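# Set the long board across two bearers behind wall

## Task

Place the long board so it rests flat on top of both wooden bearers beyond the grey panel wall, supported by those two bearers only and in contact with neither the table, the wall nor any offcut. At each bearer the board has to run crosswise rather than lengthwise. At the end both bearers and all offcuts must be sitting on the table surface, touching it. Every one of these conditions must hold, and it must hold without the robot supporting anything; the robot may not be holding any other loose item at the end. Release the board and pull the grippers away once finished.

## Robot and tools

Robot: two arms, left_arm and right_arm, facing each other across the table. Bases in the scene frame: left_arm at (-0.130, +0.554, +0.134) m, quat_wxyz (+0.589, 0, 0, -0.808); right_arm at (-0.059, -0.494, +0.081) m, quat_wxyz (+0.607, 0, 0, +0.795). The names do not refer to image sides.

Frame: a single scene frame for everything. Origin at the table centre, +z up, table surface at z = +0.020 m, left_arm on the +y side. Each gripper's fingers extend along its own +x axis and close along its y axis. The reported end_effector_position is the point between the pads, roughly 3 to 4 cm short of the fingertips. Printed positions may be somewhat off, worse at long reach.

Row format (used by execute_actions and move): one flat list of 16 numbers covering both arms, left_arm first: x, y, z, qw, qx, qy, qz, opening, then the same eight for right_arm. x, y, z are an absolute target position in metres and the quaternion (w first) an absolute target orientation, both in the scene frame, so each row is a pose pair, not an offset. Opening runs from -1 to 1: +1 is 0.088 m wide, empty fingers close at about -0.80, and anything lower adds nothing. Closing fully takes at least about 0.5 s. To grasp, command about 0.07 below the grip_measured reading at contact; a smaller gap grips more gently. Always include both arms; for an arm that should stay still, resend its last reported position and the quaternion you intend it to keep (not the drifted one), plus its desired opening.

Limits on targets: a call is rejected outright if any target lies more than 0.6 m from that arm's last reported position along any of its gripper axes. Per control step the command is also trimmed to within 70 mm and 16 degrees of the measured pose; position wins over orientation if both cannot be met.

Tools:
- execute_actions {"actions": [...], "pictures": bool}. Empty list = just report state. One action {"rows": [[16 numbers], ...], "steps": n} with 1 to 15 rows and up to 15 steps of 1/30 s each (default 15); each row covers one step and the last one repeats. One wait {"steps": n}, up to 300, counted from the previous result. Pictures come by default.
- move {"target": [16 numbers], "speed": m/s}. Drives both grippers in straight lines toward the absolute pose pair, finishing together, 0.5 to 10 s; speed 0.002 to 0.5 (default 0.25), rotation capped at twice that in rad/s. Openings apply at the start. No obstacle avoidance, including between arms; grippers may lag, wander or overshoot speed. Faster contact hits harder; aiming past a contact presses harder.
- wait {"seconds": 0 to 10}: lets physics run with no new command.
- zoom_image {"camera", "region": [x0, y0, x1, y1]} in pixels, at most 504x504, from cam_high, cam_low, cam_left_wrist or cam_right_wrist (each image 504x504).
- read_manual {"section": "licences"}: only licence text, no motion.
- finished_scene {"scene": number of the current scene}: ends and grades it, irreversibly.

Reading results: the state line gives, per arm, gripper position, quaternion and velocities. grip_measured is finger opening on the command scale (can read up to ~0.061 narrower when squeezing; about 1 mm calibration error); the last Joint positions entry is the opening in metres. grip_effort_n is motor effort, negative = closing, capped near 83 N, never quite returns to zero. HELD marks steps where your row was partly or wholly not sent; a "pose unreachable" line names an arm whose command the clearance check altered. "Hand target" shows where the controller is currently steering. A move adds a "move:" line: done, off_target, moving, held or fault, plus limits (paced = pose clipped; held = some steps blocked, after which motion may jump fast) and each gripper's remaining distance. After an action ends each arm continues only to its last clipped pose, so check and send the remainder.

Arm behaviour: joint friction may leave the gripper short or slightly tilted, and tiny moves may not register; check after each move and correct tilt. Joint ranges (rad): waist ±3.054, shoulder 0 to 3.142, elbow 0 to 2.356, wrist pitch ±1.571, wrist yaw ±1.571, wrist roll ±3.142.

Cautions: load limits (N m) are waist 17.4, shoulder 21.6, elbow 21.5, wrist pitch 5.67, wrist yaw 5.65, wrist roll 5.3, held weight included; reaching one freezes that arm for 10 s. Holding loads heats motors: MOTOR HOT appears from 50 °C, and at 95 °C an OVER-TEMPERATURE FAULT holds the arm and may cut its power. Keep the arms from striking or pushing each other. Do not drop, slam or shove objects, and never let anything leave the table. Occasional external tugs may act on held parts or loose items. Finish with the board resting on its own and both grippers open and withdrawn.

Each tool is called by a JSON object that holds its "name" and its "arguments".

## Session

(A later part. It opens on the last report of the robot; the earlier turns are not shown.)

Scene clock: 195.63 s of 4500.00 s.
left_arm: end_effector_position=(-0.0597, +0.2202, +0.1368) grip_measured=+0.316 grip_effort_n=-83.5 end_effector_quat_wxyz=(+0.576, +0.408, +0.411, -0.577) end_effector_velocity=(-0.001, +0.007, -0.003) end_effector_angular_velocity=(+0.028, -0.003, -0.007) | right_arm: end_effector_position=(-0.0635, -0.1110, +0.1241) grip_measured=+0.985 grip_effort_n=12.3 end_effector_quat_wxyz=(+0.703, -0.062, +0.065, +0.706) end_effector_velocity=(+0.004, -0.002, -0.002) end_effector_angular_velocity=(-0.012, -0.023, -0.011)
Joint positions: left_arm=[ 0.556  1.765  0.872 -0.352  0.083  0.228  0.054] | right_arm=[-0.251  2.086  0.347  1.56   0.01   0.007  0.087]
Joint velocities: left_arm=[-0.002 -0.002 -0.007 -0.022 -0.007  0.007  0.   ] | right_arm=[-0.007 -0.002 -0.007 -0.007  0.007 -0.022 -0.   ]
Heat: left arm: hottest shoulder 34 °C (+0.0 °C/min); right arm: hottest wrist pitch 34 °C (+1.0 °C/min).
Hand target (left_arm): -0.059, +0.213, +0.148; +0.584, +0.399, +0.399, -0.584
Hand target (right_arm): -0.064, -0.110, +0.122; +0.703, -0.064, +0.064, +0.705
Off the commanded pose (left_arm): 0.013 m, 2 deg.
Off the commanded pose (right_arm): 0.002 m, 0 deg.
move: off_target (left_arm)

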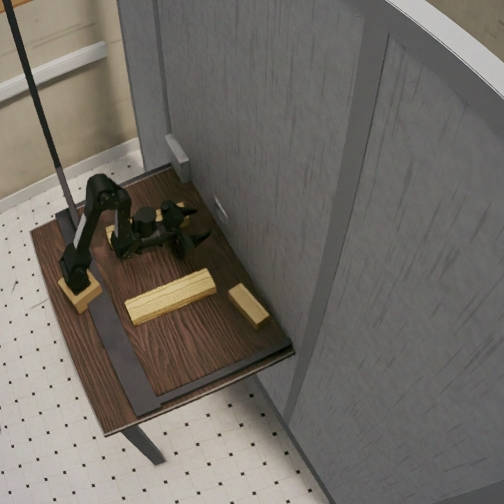

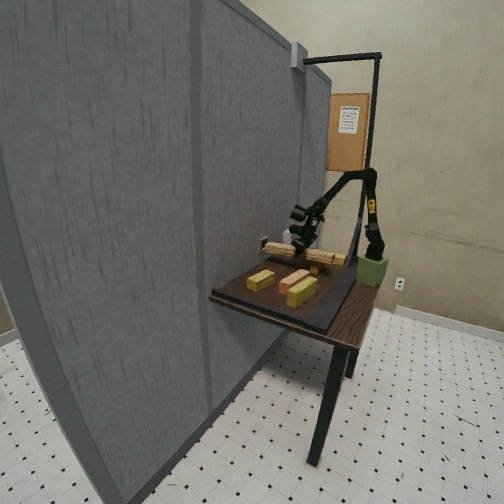

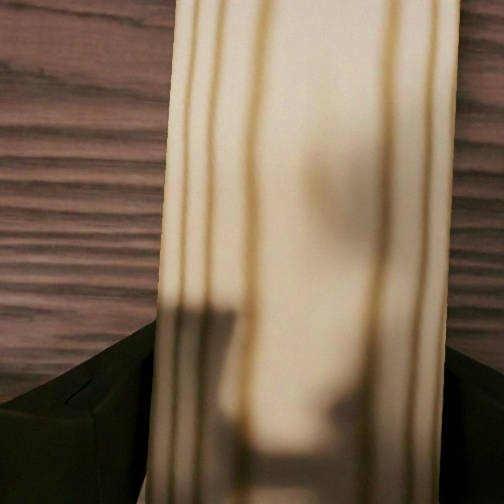

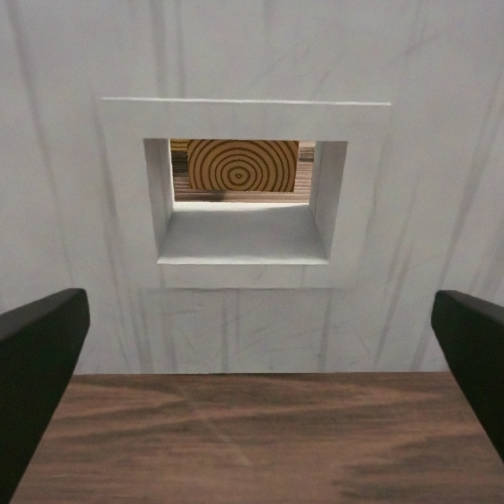

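{"name": "move", "arguments": {"target": [-0.059,0.198,0.146,0.582,0.401,0.401,-0.582,0.15,-0.064,-0.11,0.122,0.703,-0.064,0.064,0.705,1], "speed": 0.02}}

Scene clock: 200.23 s of 4500.00 s.
left_arm: end_effector_position=(-0.0593, +0.2027, +0.1444) grip_measured=+0.316 grip_effort_n=-83.5 end_effector_quat_wxyz=(+0.580, +0.403, +0.404, -0.582) end_effector_velocity=(-0.000, +0.003, -0.002) end_effector_angular_velocity=(+0.014, +0.004, +0.021) | right_arm: end_effector_position=(-0.0635, -0.1110, +0.1241) grip_measured=+0.985 grip_effort_n=12.3 end_effector_quat_wxyz=(+0.703, -0.062, +0.065, +0.706) end_effector_velocity=(-0.000, -0.001, +0.001) end_effector_angular_velocity=(-0.002, -0.006, +0.006)
Joint positions: left_arm=[ 0.545  1.793  0.937 -0.368  0.083  0.219  0.054] | right_arm=[-0.251  2.086  0.347  1.56   0.01   0.007  0.087]
Joint velocities: left_arm=[-0.002  0.002 -0.002 -0.007 -0.007 -0.022 -0.   ] | right_arm=[-0.002 -0.007 -0.002 -0.007 -0.007 -0.007  0.   ]
Heat: left arm: hottest shoulder 34 °C (+0.0 °C/min); right arm: hottest wrist pitch 34 °C (+1.0 °C/min).
Hand target (left_arm): -0.059, +0.198, +0.146; +0.582, +0.401, +0.401, -0.582
Hand target (right_arm): -0.064, -0.110, +0.122; +0.703, -0.064, +0.064, +0.705
Off the commanded pose (left_arm): 0.005 m, 0 deg.
Off the commanded pose (right_arm): 0.002 m, 0 deg.
After step 90, 0.13 s passed at rest.
move: done

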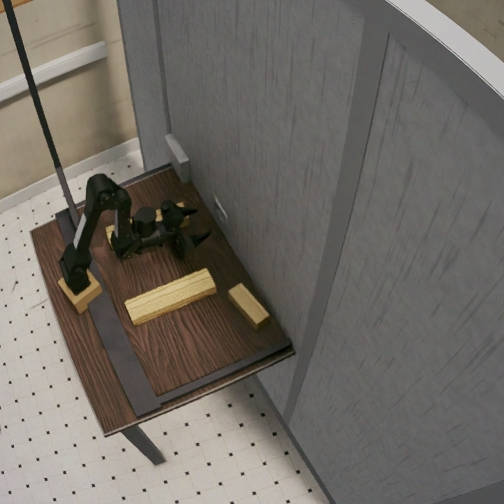

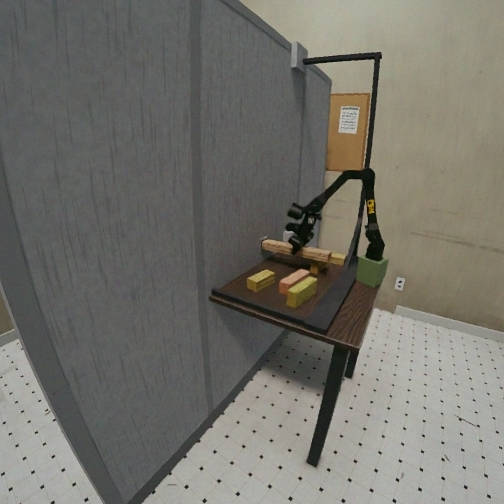

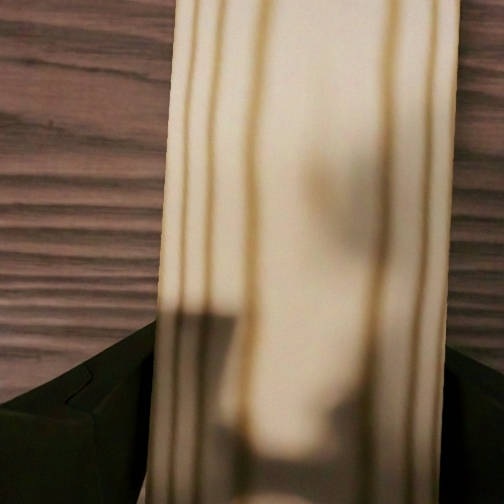

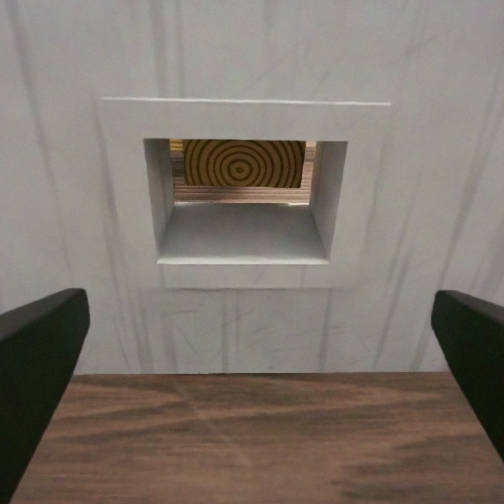

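Now ~14 mm high; advance while lowering.

{"name": "move", "arguments": {"target": [-0.059,0.155,0.139,0.581,0.403,0.403,-0.581,0.15,-0.064,-0.11,0.122,0.703,-0.064,0.064,0.705,1], "speed": 0.025}}

Scene clock: 204.87 s of 4500.00 s.
left_arm: end_effector_position=(-0.0588, +0.1593, +0.1385) grip_measured=+0.316 grip_effort_n=-83.5 end_effector_quat_wxyz=(+0.579, +0.404, +0.405, -0.581) end_effector_velocity=(-0.002, +0.001, -0.001) end_effector_angular_velocity=(+0.006, +0.011, +0.002) | right_arm: end_effector_position=(-0.0635, -0.1110, +0.1241) grip_measured=+0.985 grip_effort_n=12.3 end_effector_quat_wxyz=(+0.703, -0.062, +0.065, +0.706) end_effector_velocity=(-0.002, -0.001, -0.001) end_effector_angular_velocity=(-0.007, -0.020, +0.014)
Joint positions: left_arm=[ 0.517  1.947  1.121 -0.4    0.072  0.193  0.054] | right_arm=[-0.251  2.086  0.347  1.56   0.01   0.007  0.087]
Joint velocities: left_arm=[-0.002  0.002  0.002 -0.007  0.007 -0.007 -0.   ] | right_arm=[ 0.002 -0.002 -0.002 -0.007 -0.007 -0.022 -0.   ]
Heat: left arm: hottest shoulder 34 °C (+0.0 °C/min); right arm: hottest wrist pitch 34 °C (+1.0 °C/min).
Hand target (left_arm): -0.059, +0.155, +0.139; +0.581, +0.403, +0.403, -0.581
Hand target (right_arm): -0.064, -0.110, +0.122; +0.703, -0.064, +0.064, +0.705
Off the commanded pose (left_arm): 0.004 m, 0 deg.
Off the commanded pose (right_arm): 0.002 m, 0 deg.
move: done

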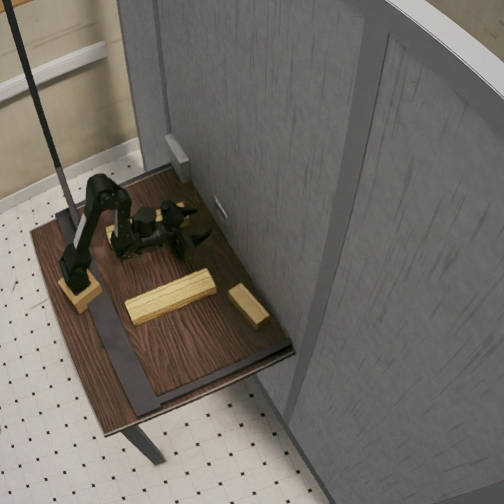

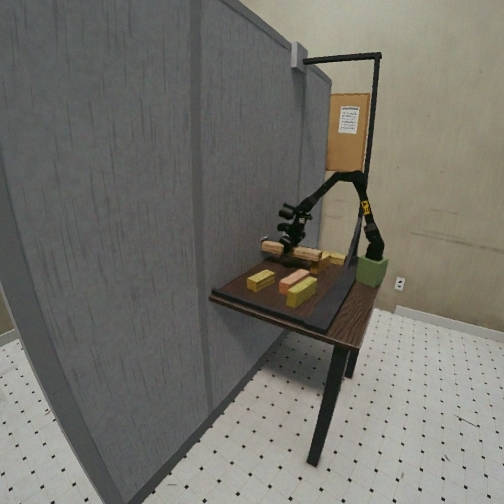

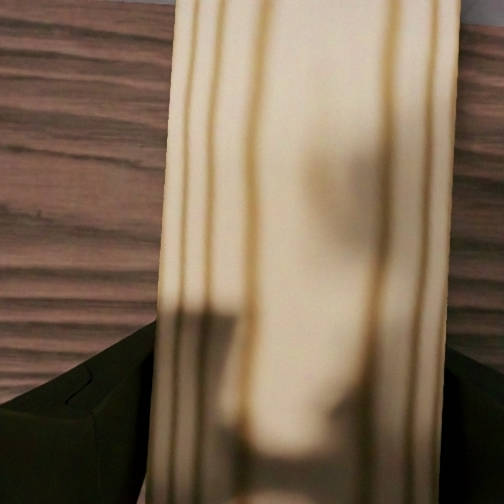

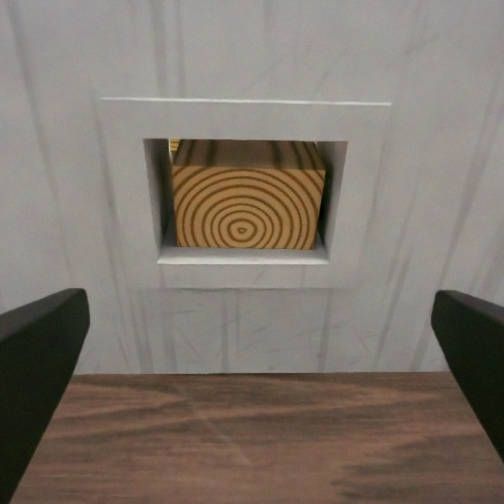

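{"name": "move", "arguments": {"target": [-0.0605,0.097,0.139,0.581,0.403,0.403,-0.581,0.15,-0.067,-0.115,0.113,0.690,-0.153,0.153,0.690,1], "speed": 0.035}}

Scene clock: 212.93 s of 4500.00 s.
left_arm: end_effector_position=(-0.0598, +0.1009, +0.1396) grip_measured=+0.316 grip_effort_n=-83.5 end_effector_quat_wxyz=(+0.580, +0.404, +0.404, -0.581) end_effector_velocity=(+0.002, +0.003, -0.001) end_effector_angular_velocity=(+0.020, -0.010, +0.026) | right_arm: end_effector_position=(-0.0664, -0.1182, +0.1060) grip_measured=+0.985 grip_effort_n=12.8 end_effector_quat_wxyz=(+0.688, -0.161, +0.159, +0.689) end_effector_velocity=(-0.004, -0.004, -0.005) end_effector_angular_velocity=(-0.032, +0.002, +0.025)
Joint positions: left_arm=[ 0.485  2.131  1.41  -0.501  0.061  0.163  0.054] | right_arm=[-0.237  1.848  0.392  0.999  0.025  0.009  0.087]
Joint velocities: left_arm=[-0.002  0.002  0.007 -0.022 -0.022 -0.022 -0.   ] | right_arm=[ 0.002 -0.007 -0.002 -0.037 -0.022 -0.007 -0.   ]
Heat: left arm: hottest shoulder 34 °C (+0.0 °C/min); right arm: hottest wrist pitch 34 °C (+1.0 °C/min).
Hand target (left_arm): -0.060, +0.097, +0.139; +0.581, +0.403, +0.403, -0.581
Hand target (right_arm): -0.067, -0.115, +0.113; +0.691, -0.153, +0.154, +0.690
Off the commanded pose (left_arm): 0.004 m, 0 deg.
Off the commanded pose (right_arm): 0.008 m, 1 deg.
After step 90, 1.17 s passed at rest.
move: done

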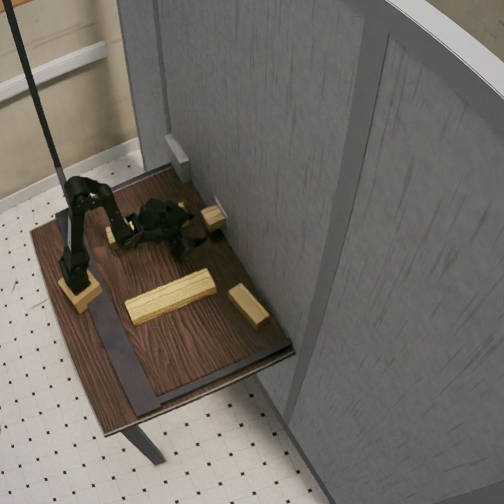

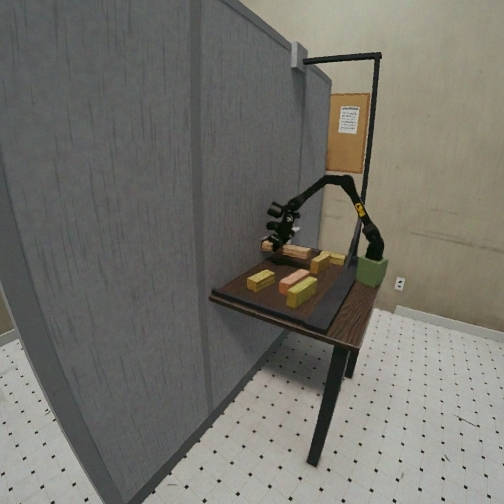

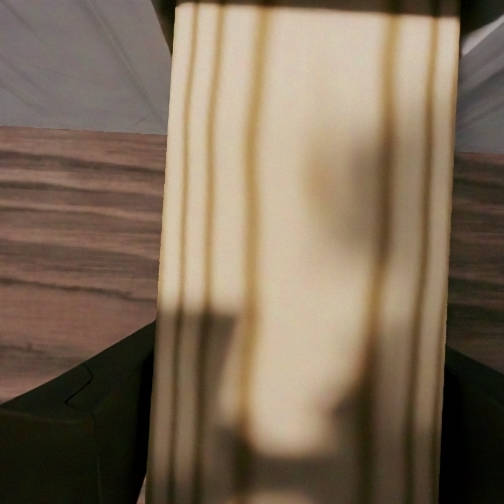

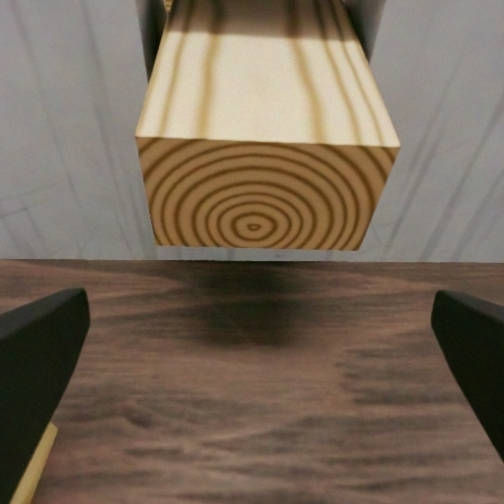

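{"name": "move", "arguments": {"target": [-0.0605,0.097,0.139,0.581,0.403,0.403,-0.581,0.15,-0.067,-0.062,0.118,0.690,-0.153,0.153,0.690,1], "speed": 0.05}}

{"name": "move", "arguments": {"target": [-0.0605,0.097,0.139,0.581,0.403,0.403,-0.581,0.15,-0.067,-0.062,0.118,0.690,-0.153,0.153,0.690,0.15], "speed": 0.05}}

Scene clock: 220.87 s of 4500.00 s.
left_arm: end_effector_position=(-0.0599, +0.1007, +0.1397) grip_measured=+0.316 grip_effort_n=-83.5 end_effector_quat_wxyz=(+0.580, +0.404, +0.404, -0.581) end_effector_velocity=(-0.001, +0.005, -0.004) end_effector_angular_velocity=(+0.028, +0.005, +0.021) | right_arm: end_effector_position=(-0.0679, -0.0642, +0.1205) grip_measured=+0.985 grip_effort_n=12.8 end_effector_quat_wxyz=(+0.690, -0.153, +0.151, +0.691) end_effector_velocity=(-0.000, -0.001, -0.005) end_effector_angular_velocity=(-0.022, -0.004, +0.007)
Joint positions: left_arm=[ 0.485  2.131  1.411 -0.501  0.061  0.163  0.054] | right_arm=[-0.237  1.919  0.611  0.875  0.025  0.009  0.087]
Joint velocities: left_arm=[-0.002  0.002 -0.002 -0.022 -0.007 -0.022 -0.   ] | right_arm=[-0.002  0.002  0.002 -0.022 -0.007 -0.007  0.   ]
Heat: left arm: hottest shoulder 34 °C (+0.0 °C/min); right arm: hottest wrist pitch 33 °C (+0.0 °C/min).
Hand target (left_arm): -0.061, +0.097, +0.139; +0.581, +0.403, +0.403, -0.581
Hand target (right_arm): -0.067, -0.062, +0.118; +0.690, -0.153, +0.153, +0.690
Off the commanded pose (left_arm): 0.004 m, 0 deg.
Off the commanded pose (right_arm): 0.003 m, 0 deg.
After step 90, 3.43 s passed at rest.
move: done

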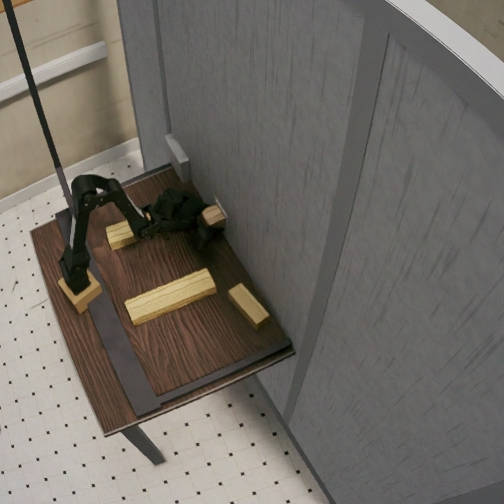

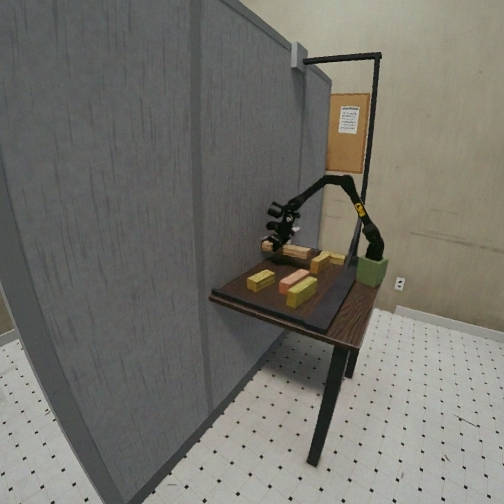

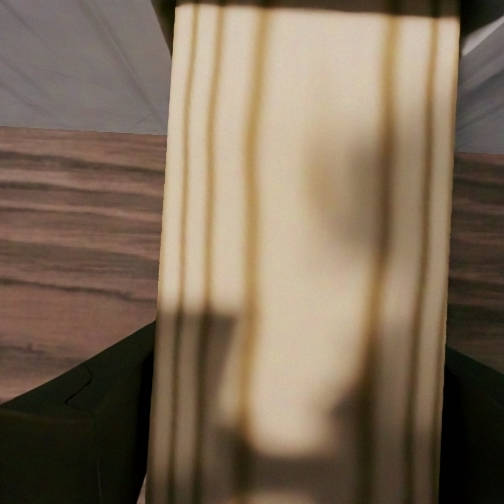

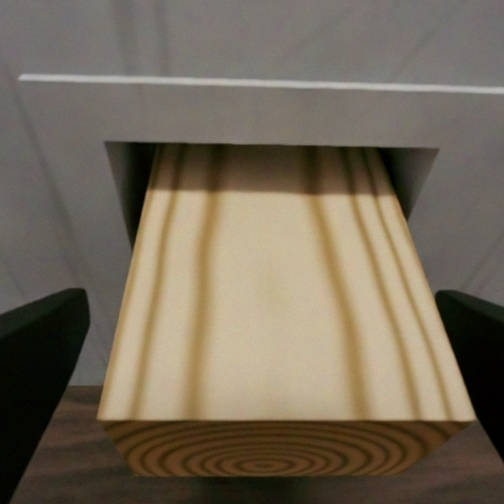

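Scene clock: 221.57 s of 4500.00 s.
left_arm: end_effector_position=(-0.0601, +0.1009, +0.1396) grip_measured=+0.316 grip_effort_n=-83.5 end_effector_quat_wxyz=(+0.580, +0.405, +0.404, -0.580) end_effector_velocity=(+0.002, +0.002, -0.000) end_effector_angular_velocity=(+0.011, -0.017, +0.012) | right_arm: end_effector_position=(-0.0677, -0.0641, +0.1204) grip_measured=+0.309 grip_effort_n=-83.5 end_effector_quat_wxyz=(+0.690, -0.153, +0.151, +0.691) end_effector_velocity=(+0.002, +0.000, +0.000) end_effector_angular_velocity=(-0.003, -0.004, +0.002)
Joint positions: left_arm=[ 0.484  2.131  1.411 -0.503  0.059  0.163  0.054] | right_arm=[-0.237  1.919  0.612  0.875  0.026  0.009  0.054]
Joint velocities: left_arm=[-0.002 -0.002 -0.002 -0.007 -0.022 -0.007 -0.   ] | right_arm=[-0.007 -0.002  0.002 -0.007 -0.007 -0.007 -0.   ]
Heat: left arm: hottest shoulder 34 °C (+0.0 °C/min); right arm: hottest wrist pitch 33 °C (+0.0 °C/min).
Hand target (left_arm): -0.060, +0.097, +0.139; +0.581, +0.403, +0.403, -0.581
Hand target (right_arm): -0.067, -0.062, +0.118; +0.690, -0.153, +0.153, +0.690
Off the commanded pose (left_arm): 0.004 m, 0 deg.
Off the commanded pose (right_arm): 0.003 m, 0 deg.
move: done

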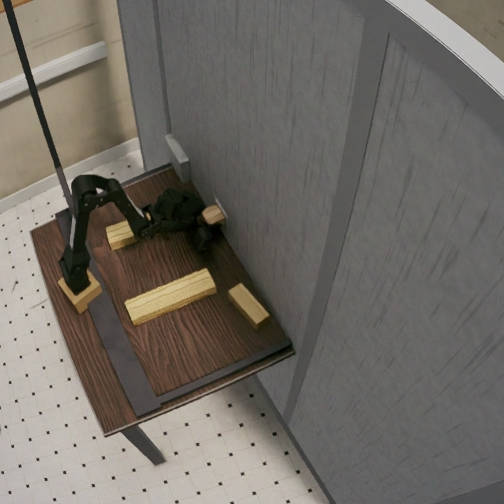

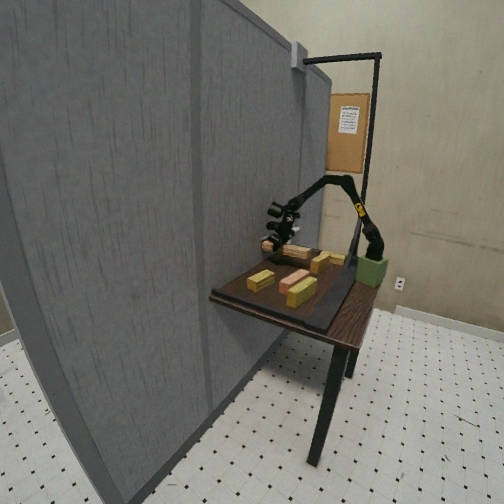

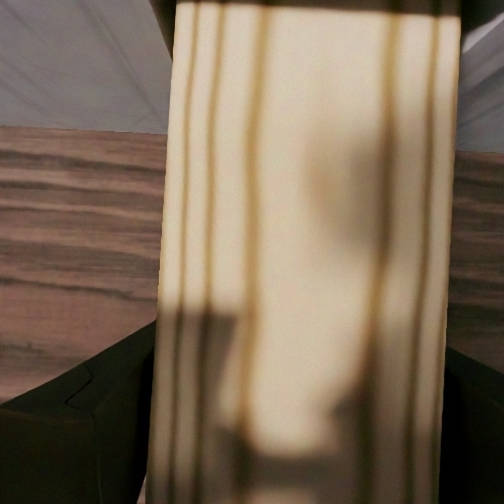

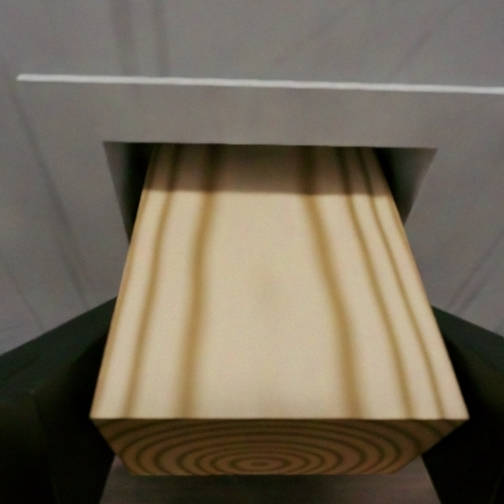

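{"name": "move", "arguments": {"target": [-0.0605,0.099,0.131,0.581,0.403,0.403,-0.581,0.15,-0.067,-0.063,0.112,0.690,-0.153,0.153,0.690,0.15], "speed": 0.015}}

{"name": "move", "arguments": {"target": [-0.0605,0.099,0.133,0.581,0.403,0.403,-0.581,0.9,-0.067,-0.063,0.112,0.690,-0.153,0.153,0.690,0.15], "speed": 0.015}}

Scene clock: 227.57 s of 4500.00 s.
left_arm: end_effector_position=(-0.0600, +0.1011, +0.1373) grip_measured=+0.316 grip_effort_n=-83.5 end_effector_quat_wxyz=(+0.581, +0.404, +0.402, -0.581) end_effector_velocity=(+0.004, +0.003, -0.003) end_effector_angular_velocity=(+0.016, -0.011, +0.031) | right_arm: end_effector_position=(-0.0677, -0.0635, +0.1196) grip_measured=+0.309 grip_effort_n=-83.5 end_effector_quat_wxyz=(+0.691, -0.148, +0.147, +0.692) end_effector_velocity=(-0.000, -0.000, -0.000) end_effector_angular_velocity=(+0.002, -0.017, +0.013)
Joint positions: left_arm=[ 0.484  2.131  1.399 -0.484  0.058  0.163  0.054] | right_arm=[-0.237  1.932  0.608  0.904  0.026  0.009  0.054]
Joint velocities: left_arm=[ 0.002  0.002 -0.002 -0.007 -0.022 -0.022 -0.   ] | right_arm=[-0.002  0.002 -0.002  0.007 -0.007 -0.022 -0.   ]
Heat: left arm: hottest shoulder 34 °C (+0.0 °C/min); right arm: hottest wrist pitch 33 °C (+0.0 °C/min).
Hand target (left_arm): -0.061, +0.099, +0.131; +0.581, +0.403, +0.403, -0.581
Hand target (right_arm): -0.067, -0.063, +0.112; +0.690, -0.153, +0.153, +0.690
Off the commanded pose (left_arm): 0.007 m, 0 deg.
Off the commanded pose (right_arm): 0.008 m, 1 deg.
After step 90, 2.20 s passed at rest.
move: done

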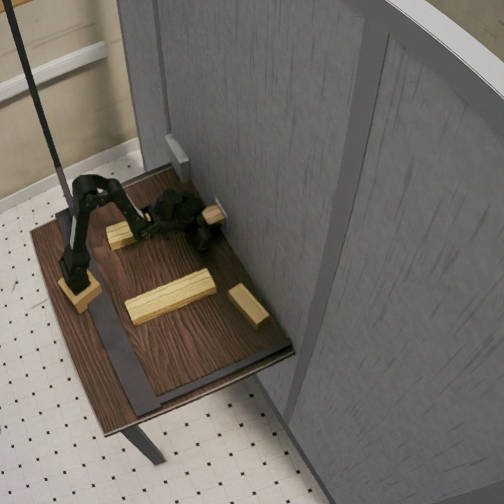

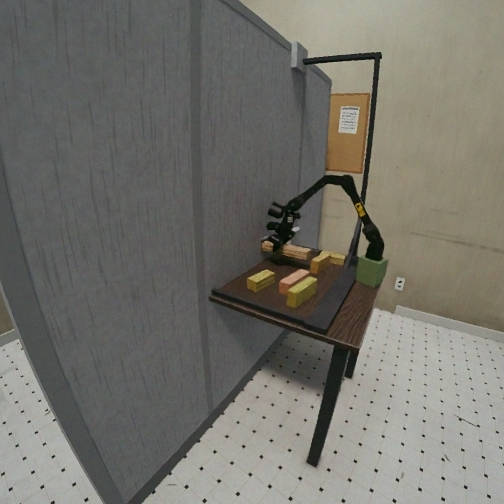

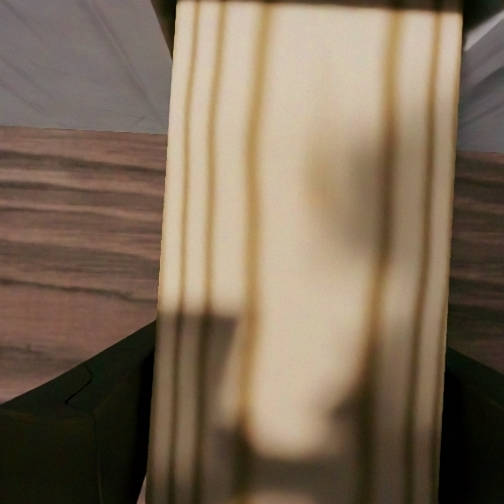

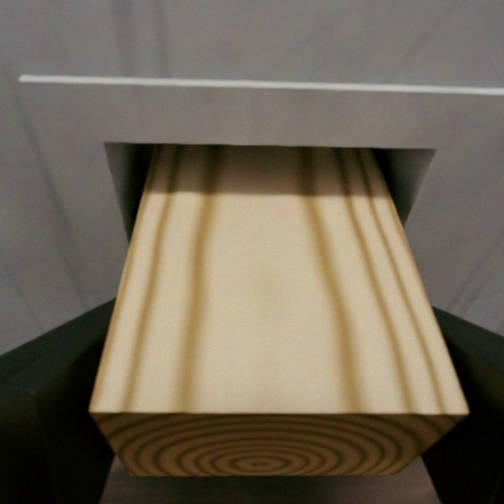

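Scene clock: 228.33 s of 4500.00 s.
left_arm: end_effector_position=(-0.0598, +0.0998, +0.1378) grip_measured=+0.897 grip_effort_n=16.5 end_effector_quat_wxyz=(+0.583, +0.402, +0.399, -0.582) end_effector_velocity=(+0.002, +0.001, -0.001) end_effector_angular_velocity=(+0.011, -0.022, -0.002) | right_arm: end_effector_position=(-0.0677, -0.0636, +0.1192) grip_measured=+0.309 grip_effort_n=-83.5 end_effector_quat_wxyz=(+0.691, -0.148, +0.146, +0.692) end_effector_velocity=(+0.002, -0.003, -0.006) end_effector_angular_velocity=(-0.027, -0.010, -0.006)
Joint positions: left_arm=[ 0.484  2.131  1.399 -0.477  0.058  0.163  0.083] | right_arm=[-0.237  1.935  0.607  0.908  0.026  0.009  0.054]
Joint velocities: left_arm=[-0.002  0.002  0.002 -0.007 -0.022  0.007 -0.   ] | right_arm=[-0.002  0.002 -0.002 -0.022  0.007 -0.007 -0.001]
Heat: left arm: hottest shoulder 34 °C (+0.0 °C/min); right arm: hottest wrist pitch 33 °C (+0.0 °C/min).
Hand target (left_arm): -0.061, +0.099, +0.133; +0.581, +0.403, +0.403, -0.581
Hand target (right_arm): -0.067, -0.063, +0.112; +0.690, -0.153, +0.153, +0.690
Off the commanded pose (left_arm): 0.005 m, 0 deg.
Off the commanded pose (right_arm): 0.007 m, 1 deg.
move: done

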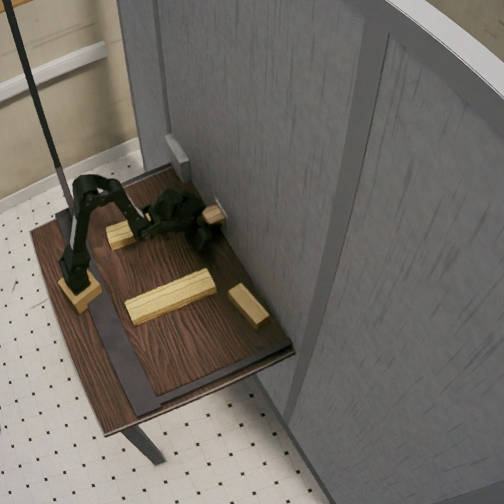

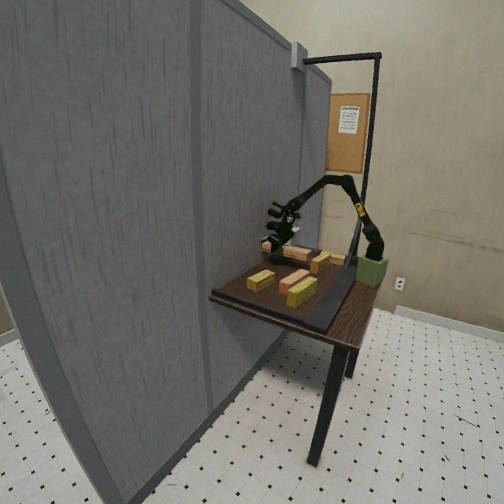

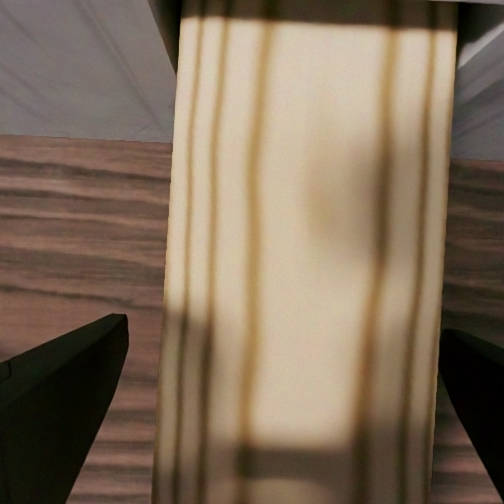

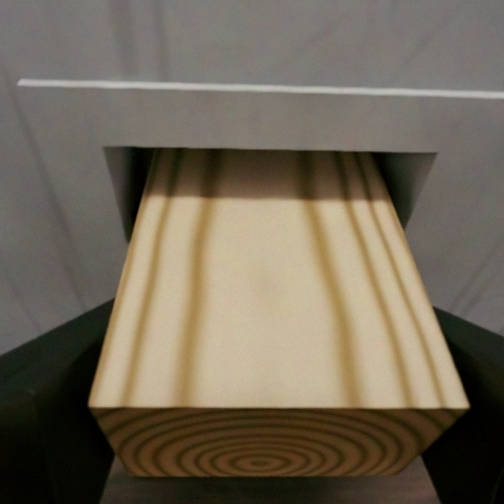

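{"name": "move", "arguments": {"target": [-0.062,0.168,0.137,0.653,0.27,0.27,-0.653,1,-0.067,-0.152,0.120,0.691,-0.148,0.148,0.691,0.15], "speed": 0.05}}

{"name": "move", "arguments": {"target": [-0.062,0.168,0.116,0.653,0.27,0.27,-0.653,1,-0.067,-0.152,0.120,0.691,-0.148,0.148,0.691,0.15], "speed": 0.04}}

Scene clock: 237.73 s of 4500.00 s.
left_arm: end_effector_position=(-0.0628, +0.1676, +0.1336) grip_measured=+0.991 grip_effort_n=16.0 end_effector_quat_wxyz=(+0.652, +0.273, +0.274, -0.652) end_effector_velocity=(+0.002, +0.003, -0.001) end_effector_angular_velocity=(-0.003, -0.012, +0.018) | right_arm: end_effector_position=(-0.0660, -0.1502, +0.1173) grip_measured=+0.309 grip_effort_n=-83.5 end_effector_quat_wxyz=(+0.690, -0.151, +0.149, +0.692) end_effector_velocity=(-0.002, -0.001, +0.002) end_effector_angular_velocity=(+0.007, -0.003, +0.012)
Joint positions: left_arm=[0.546 1.842 0.675 0.358 0.163 0.168 0.088] | right_arm=[-0.235  1.725  0.257  1.039  0.026  0.009  0.054]
Joint velocities: left_arm=[-0.002 -0.002 -0.017  0.022 -0.022 -0.007  0.   ] | right_arm=[ 0.002 -0.007 -0.007  0.007 -0.007 -0.007 -0.   ]
Heat: left arm: hottest shoulder 35 °C (+0.0 °C/min); right arm: hottest wrist pitch 33 °C (+0.0 °C/min).
Hand target (left_arm): -0.062, +0.169, +0.137; +0.653, +0.271, +0.270, -0.653
Hand target (right_arm): -0.066, -0.152, +0.120; +0.691, -0.148, +0.148, +0.692
Off the commanded pose (left_arm): 0.004 m, 1 deg.
Off the commanded pose (right_arm): 0.003 m, 0 deg.
After step 90, 1.90 s passed at rest.
move: done

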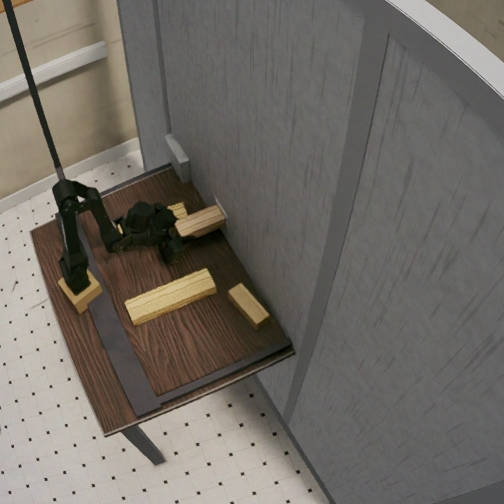

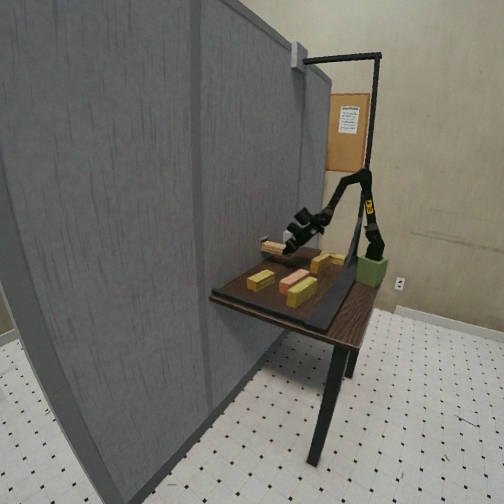

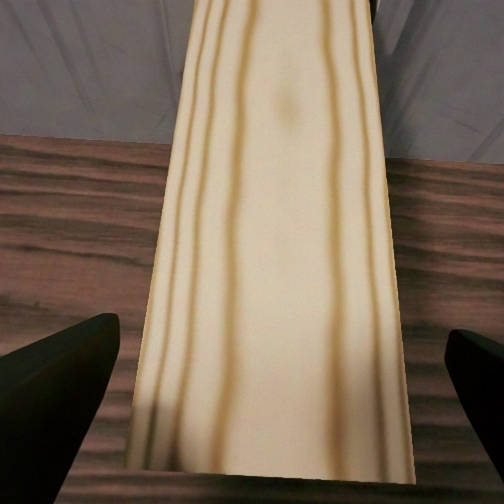

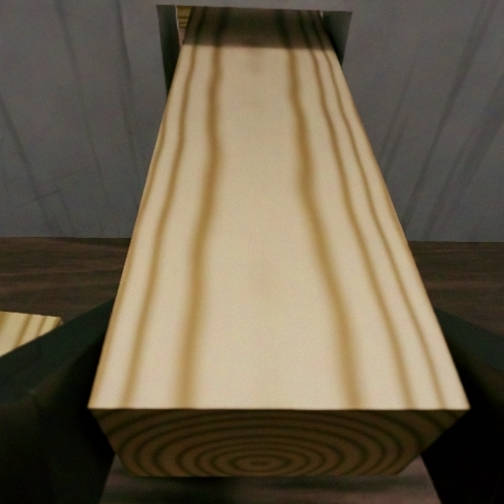

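Scene clock: 238.50 s of 4500.00 s.
left_arm: end_effector_position=(-0.0620, +0.1643, +0.1232) grip_measured=+0.991 grip_effort_n=16.5 end_effector_quat_wxyz=(+0.656, +0.266, +0.263, -0.655) end_effector_velocity=(-0.002, -0.000, -0.000) end_effector_angular_velocity=(-0.004, +0.010, -0.003) | right_arm: end_effector_position=(-0.0664, -0.1507, +0.1175) grip_measured=+0.309 grip_effort_n=-83.5 end_effector_quat_wxyz=(+0.690, -0.152, +0.149, +0.692) end_effector_velocity=(-0.004, -0.001, -0.001) end_effector_angular_velocity=(-0.008, +0.002, +0.025)
Joint positions: left_arm=[0.546 1.897 0.658 0.459 0.164 0.168 0.088] | right_arm=[-0.233  1.722  0.256  1.038  0.03   0.009  0.054]
Joint velocities: left_arm=[-0.002  0.002 -0.002  0.007  0.007 -0.007 -0.   ] | right_arm=[ 0.002 -0.002 -0.002 -0.007 -0.022 -0.007 -0.   ]
Heat: left arm: hottest shoulder 35 °C (+0.0 °C/min); right arm: hottest wrist pitch 33 °C (+0.0 °C/min).
Hand target (left_arm): -0.062, +0.168, +0.116; +0.654, +0.270, +0.270, -0.653
Hand target (right_arm): -0.067, -0.152, +0.120; +0.691, -0.148, +0.148, +0.692
Off the commanded pose (left_arm): 0.008 m, 1 deg.
Off the commanded pose (right_arm): 0.003 m, 0 deg.
move: done

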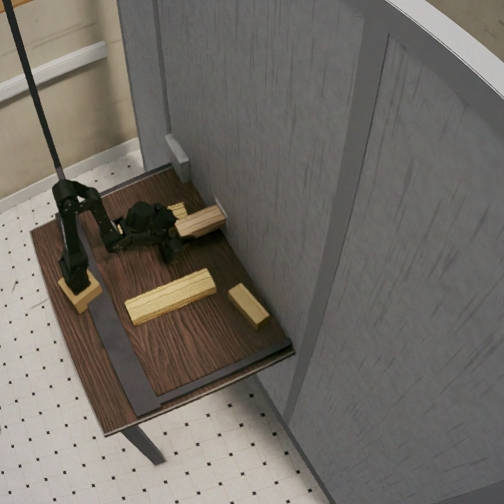

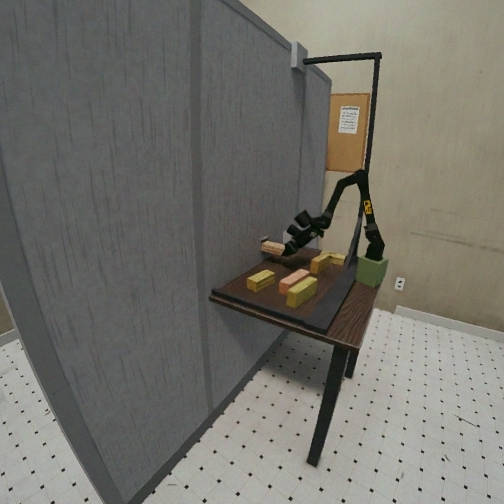

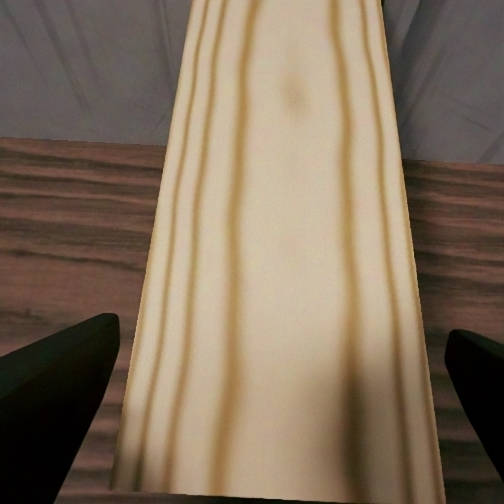

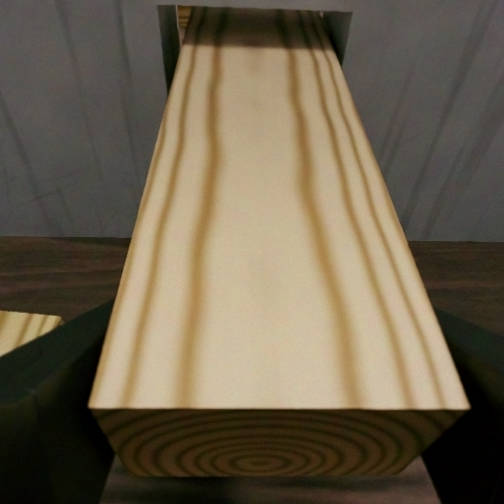

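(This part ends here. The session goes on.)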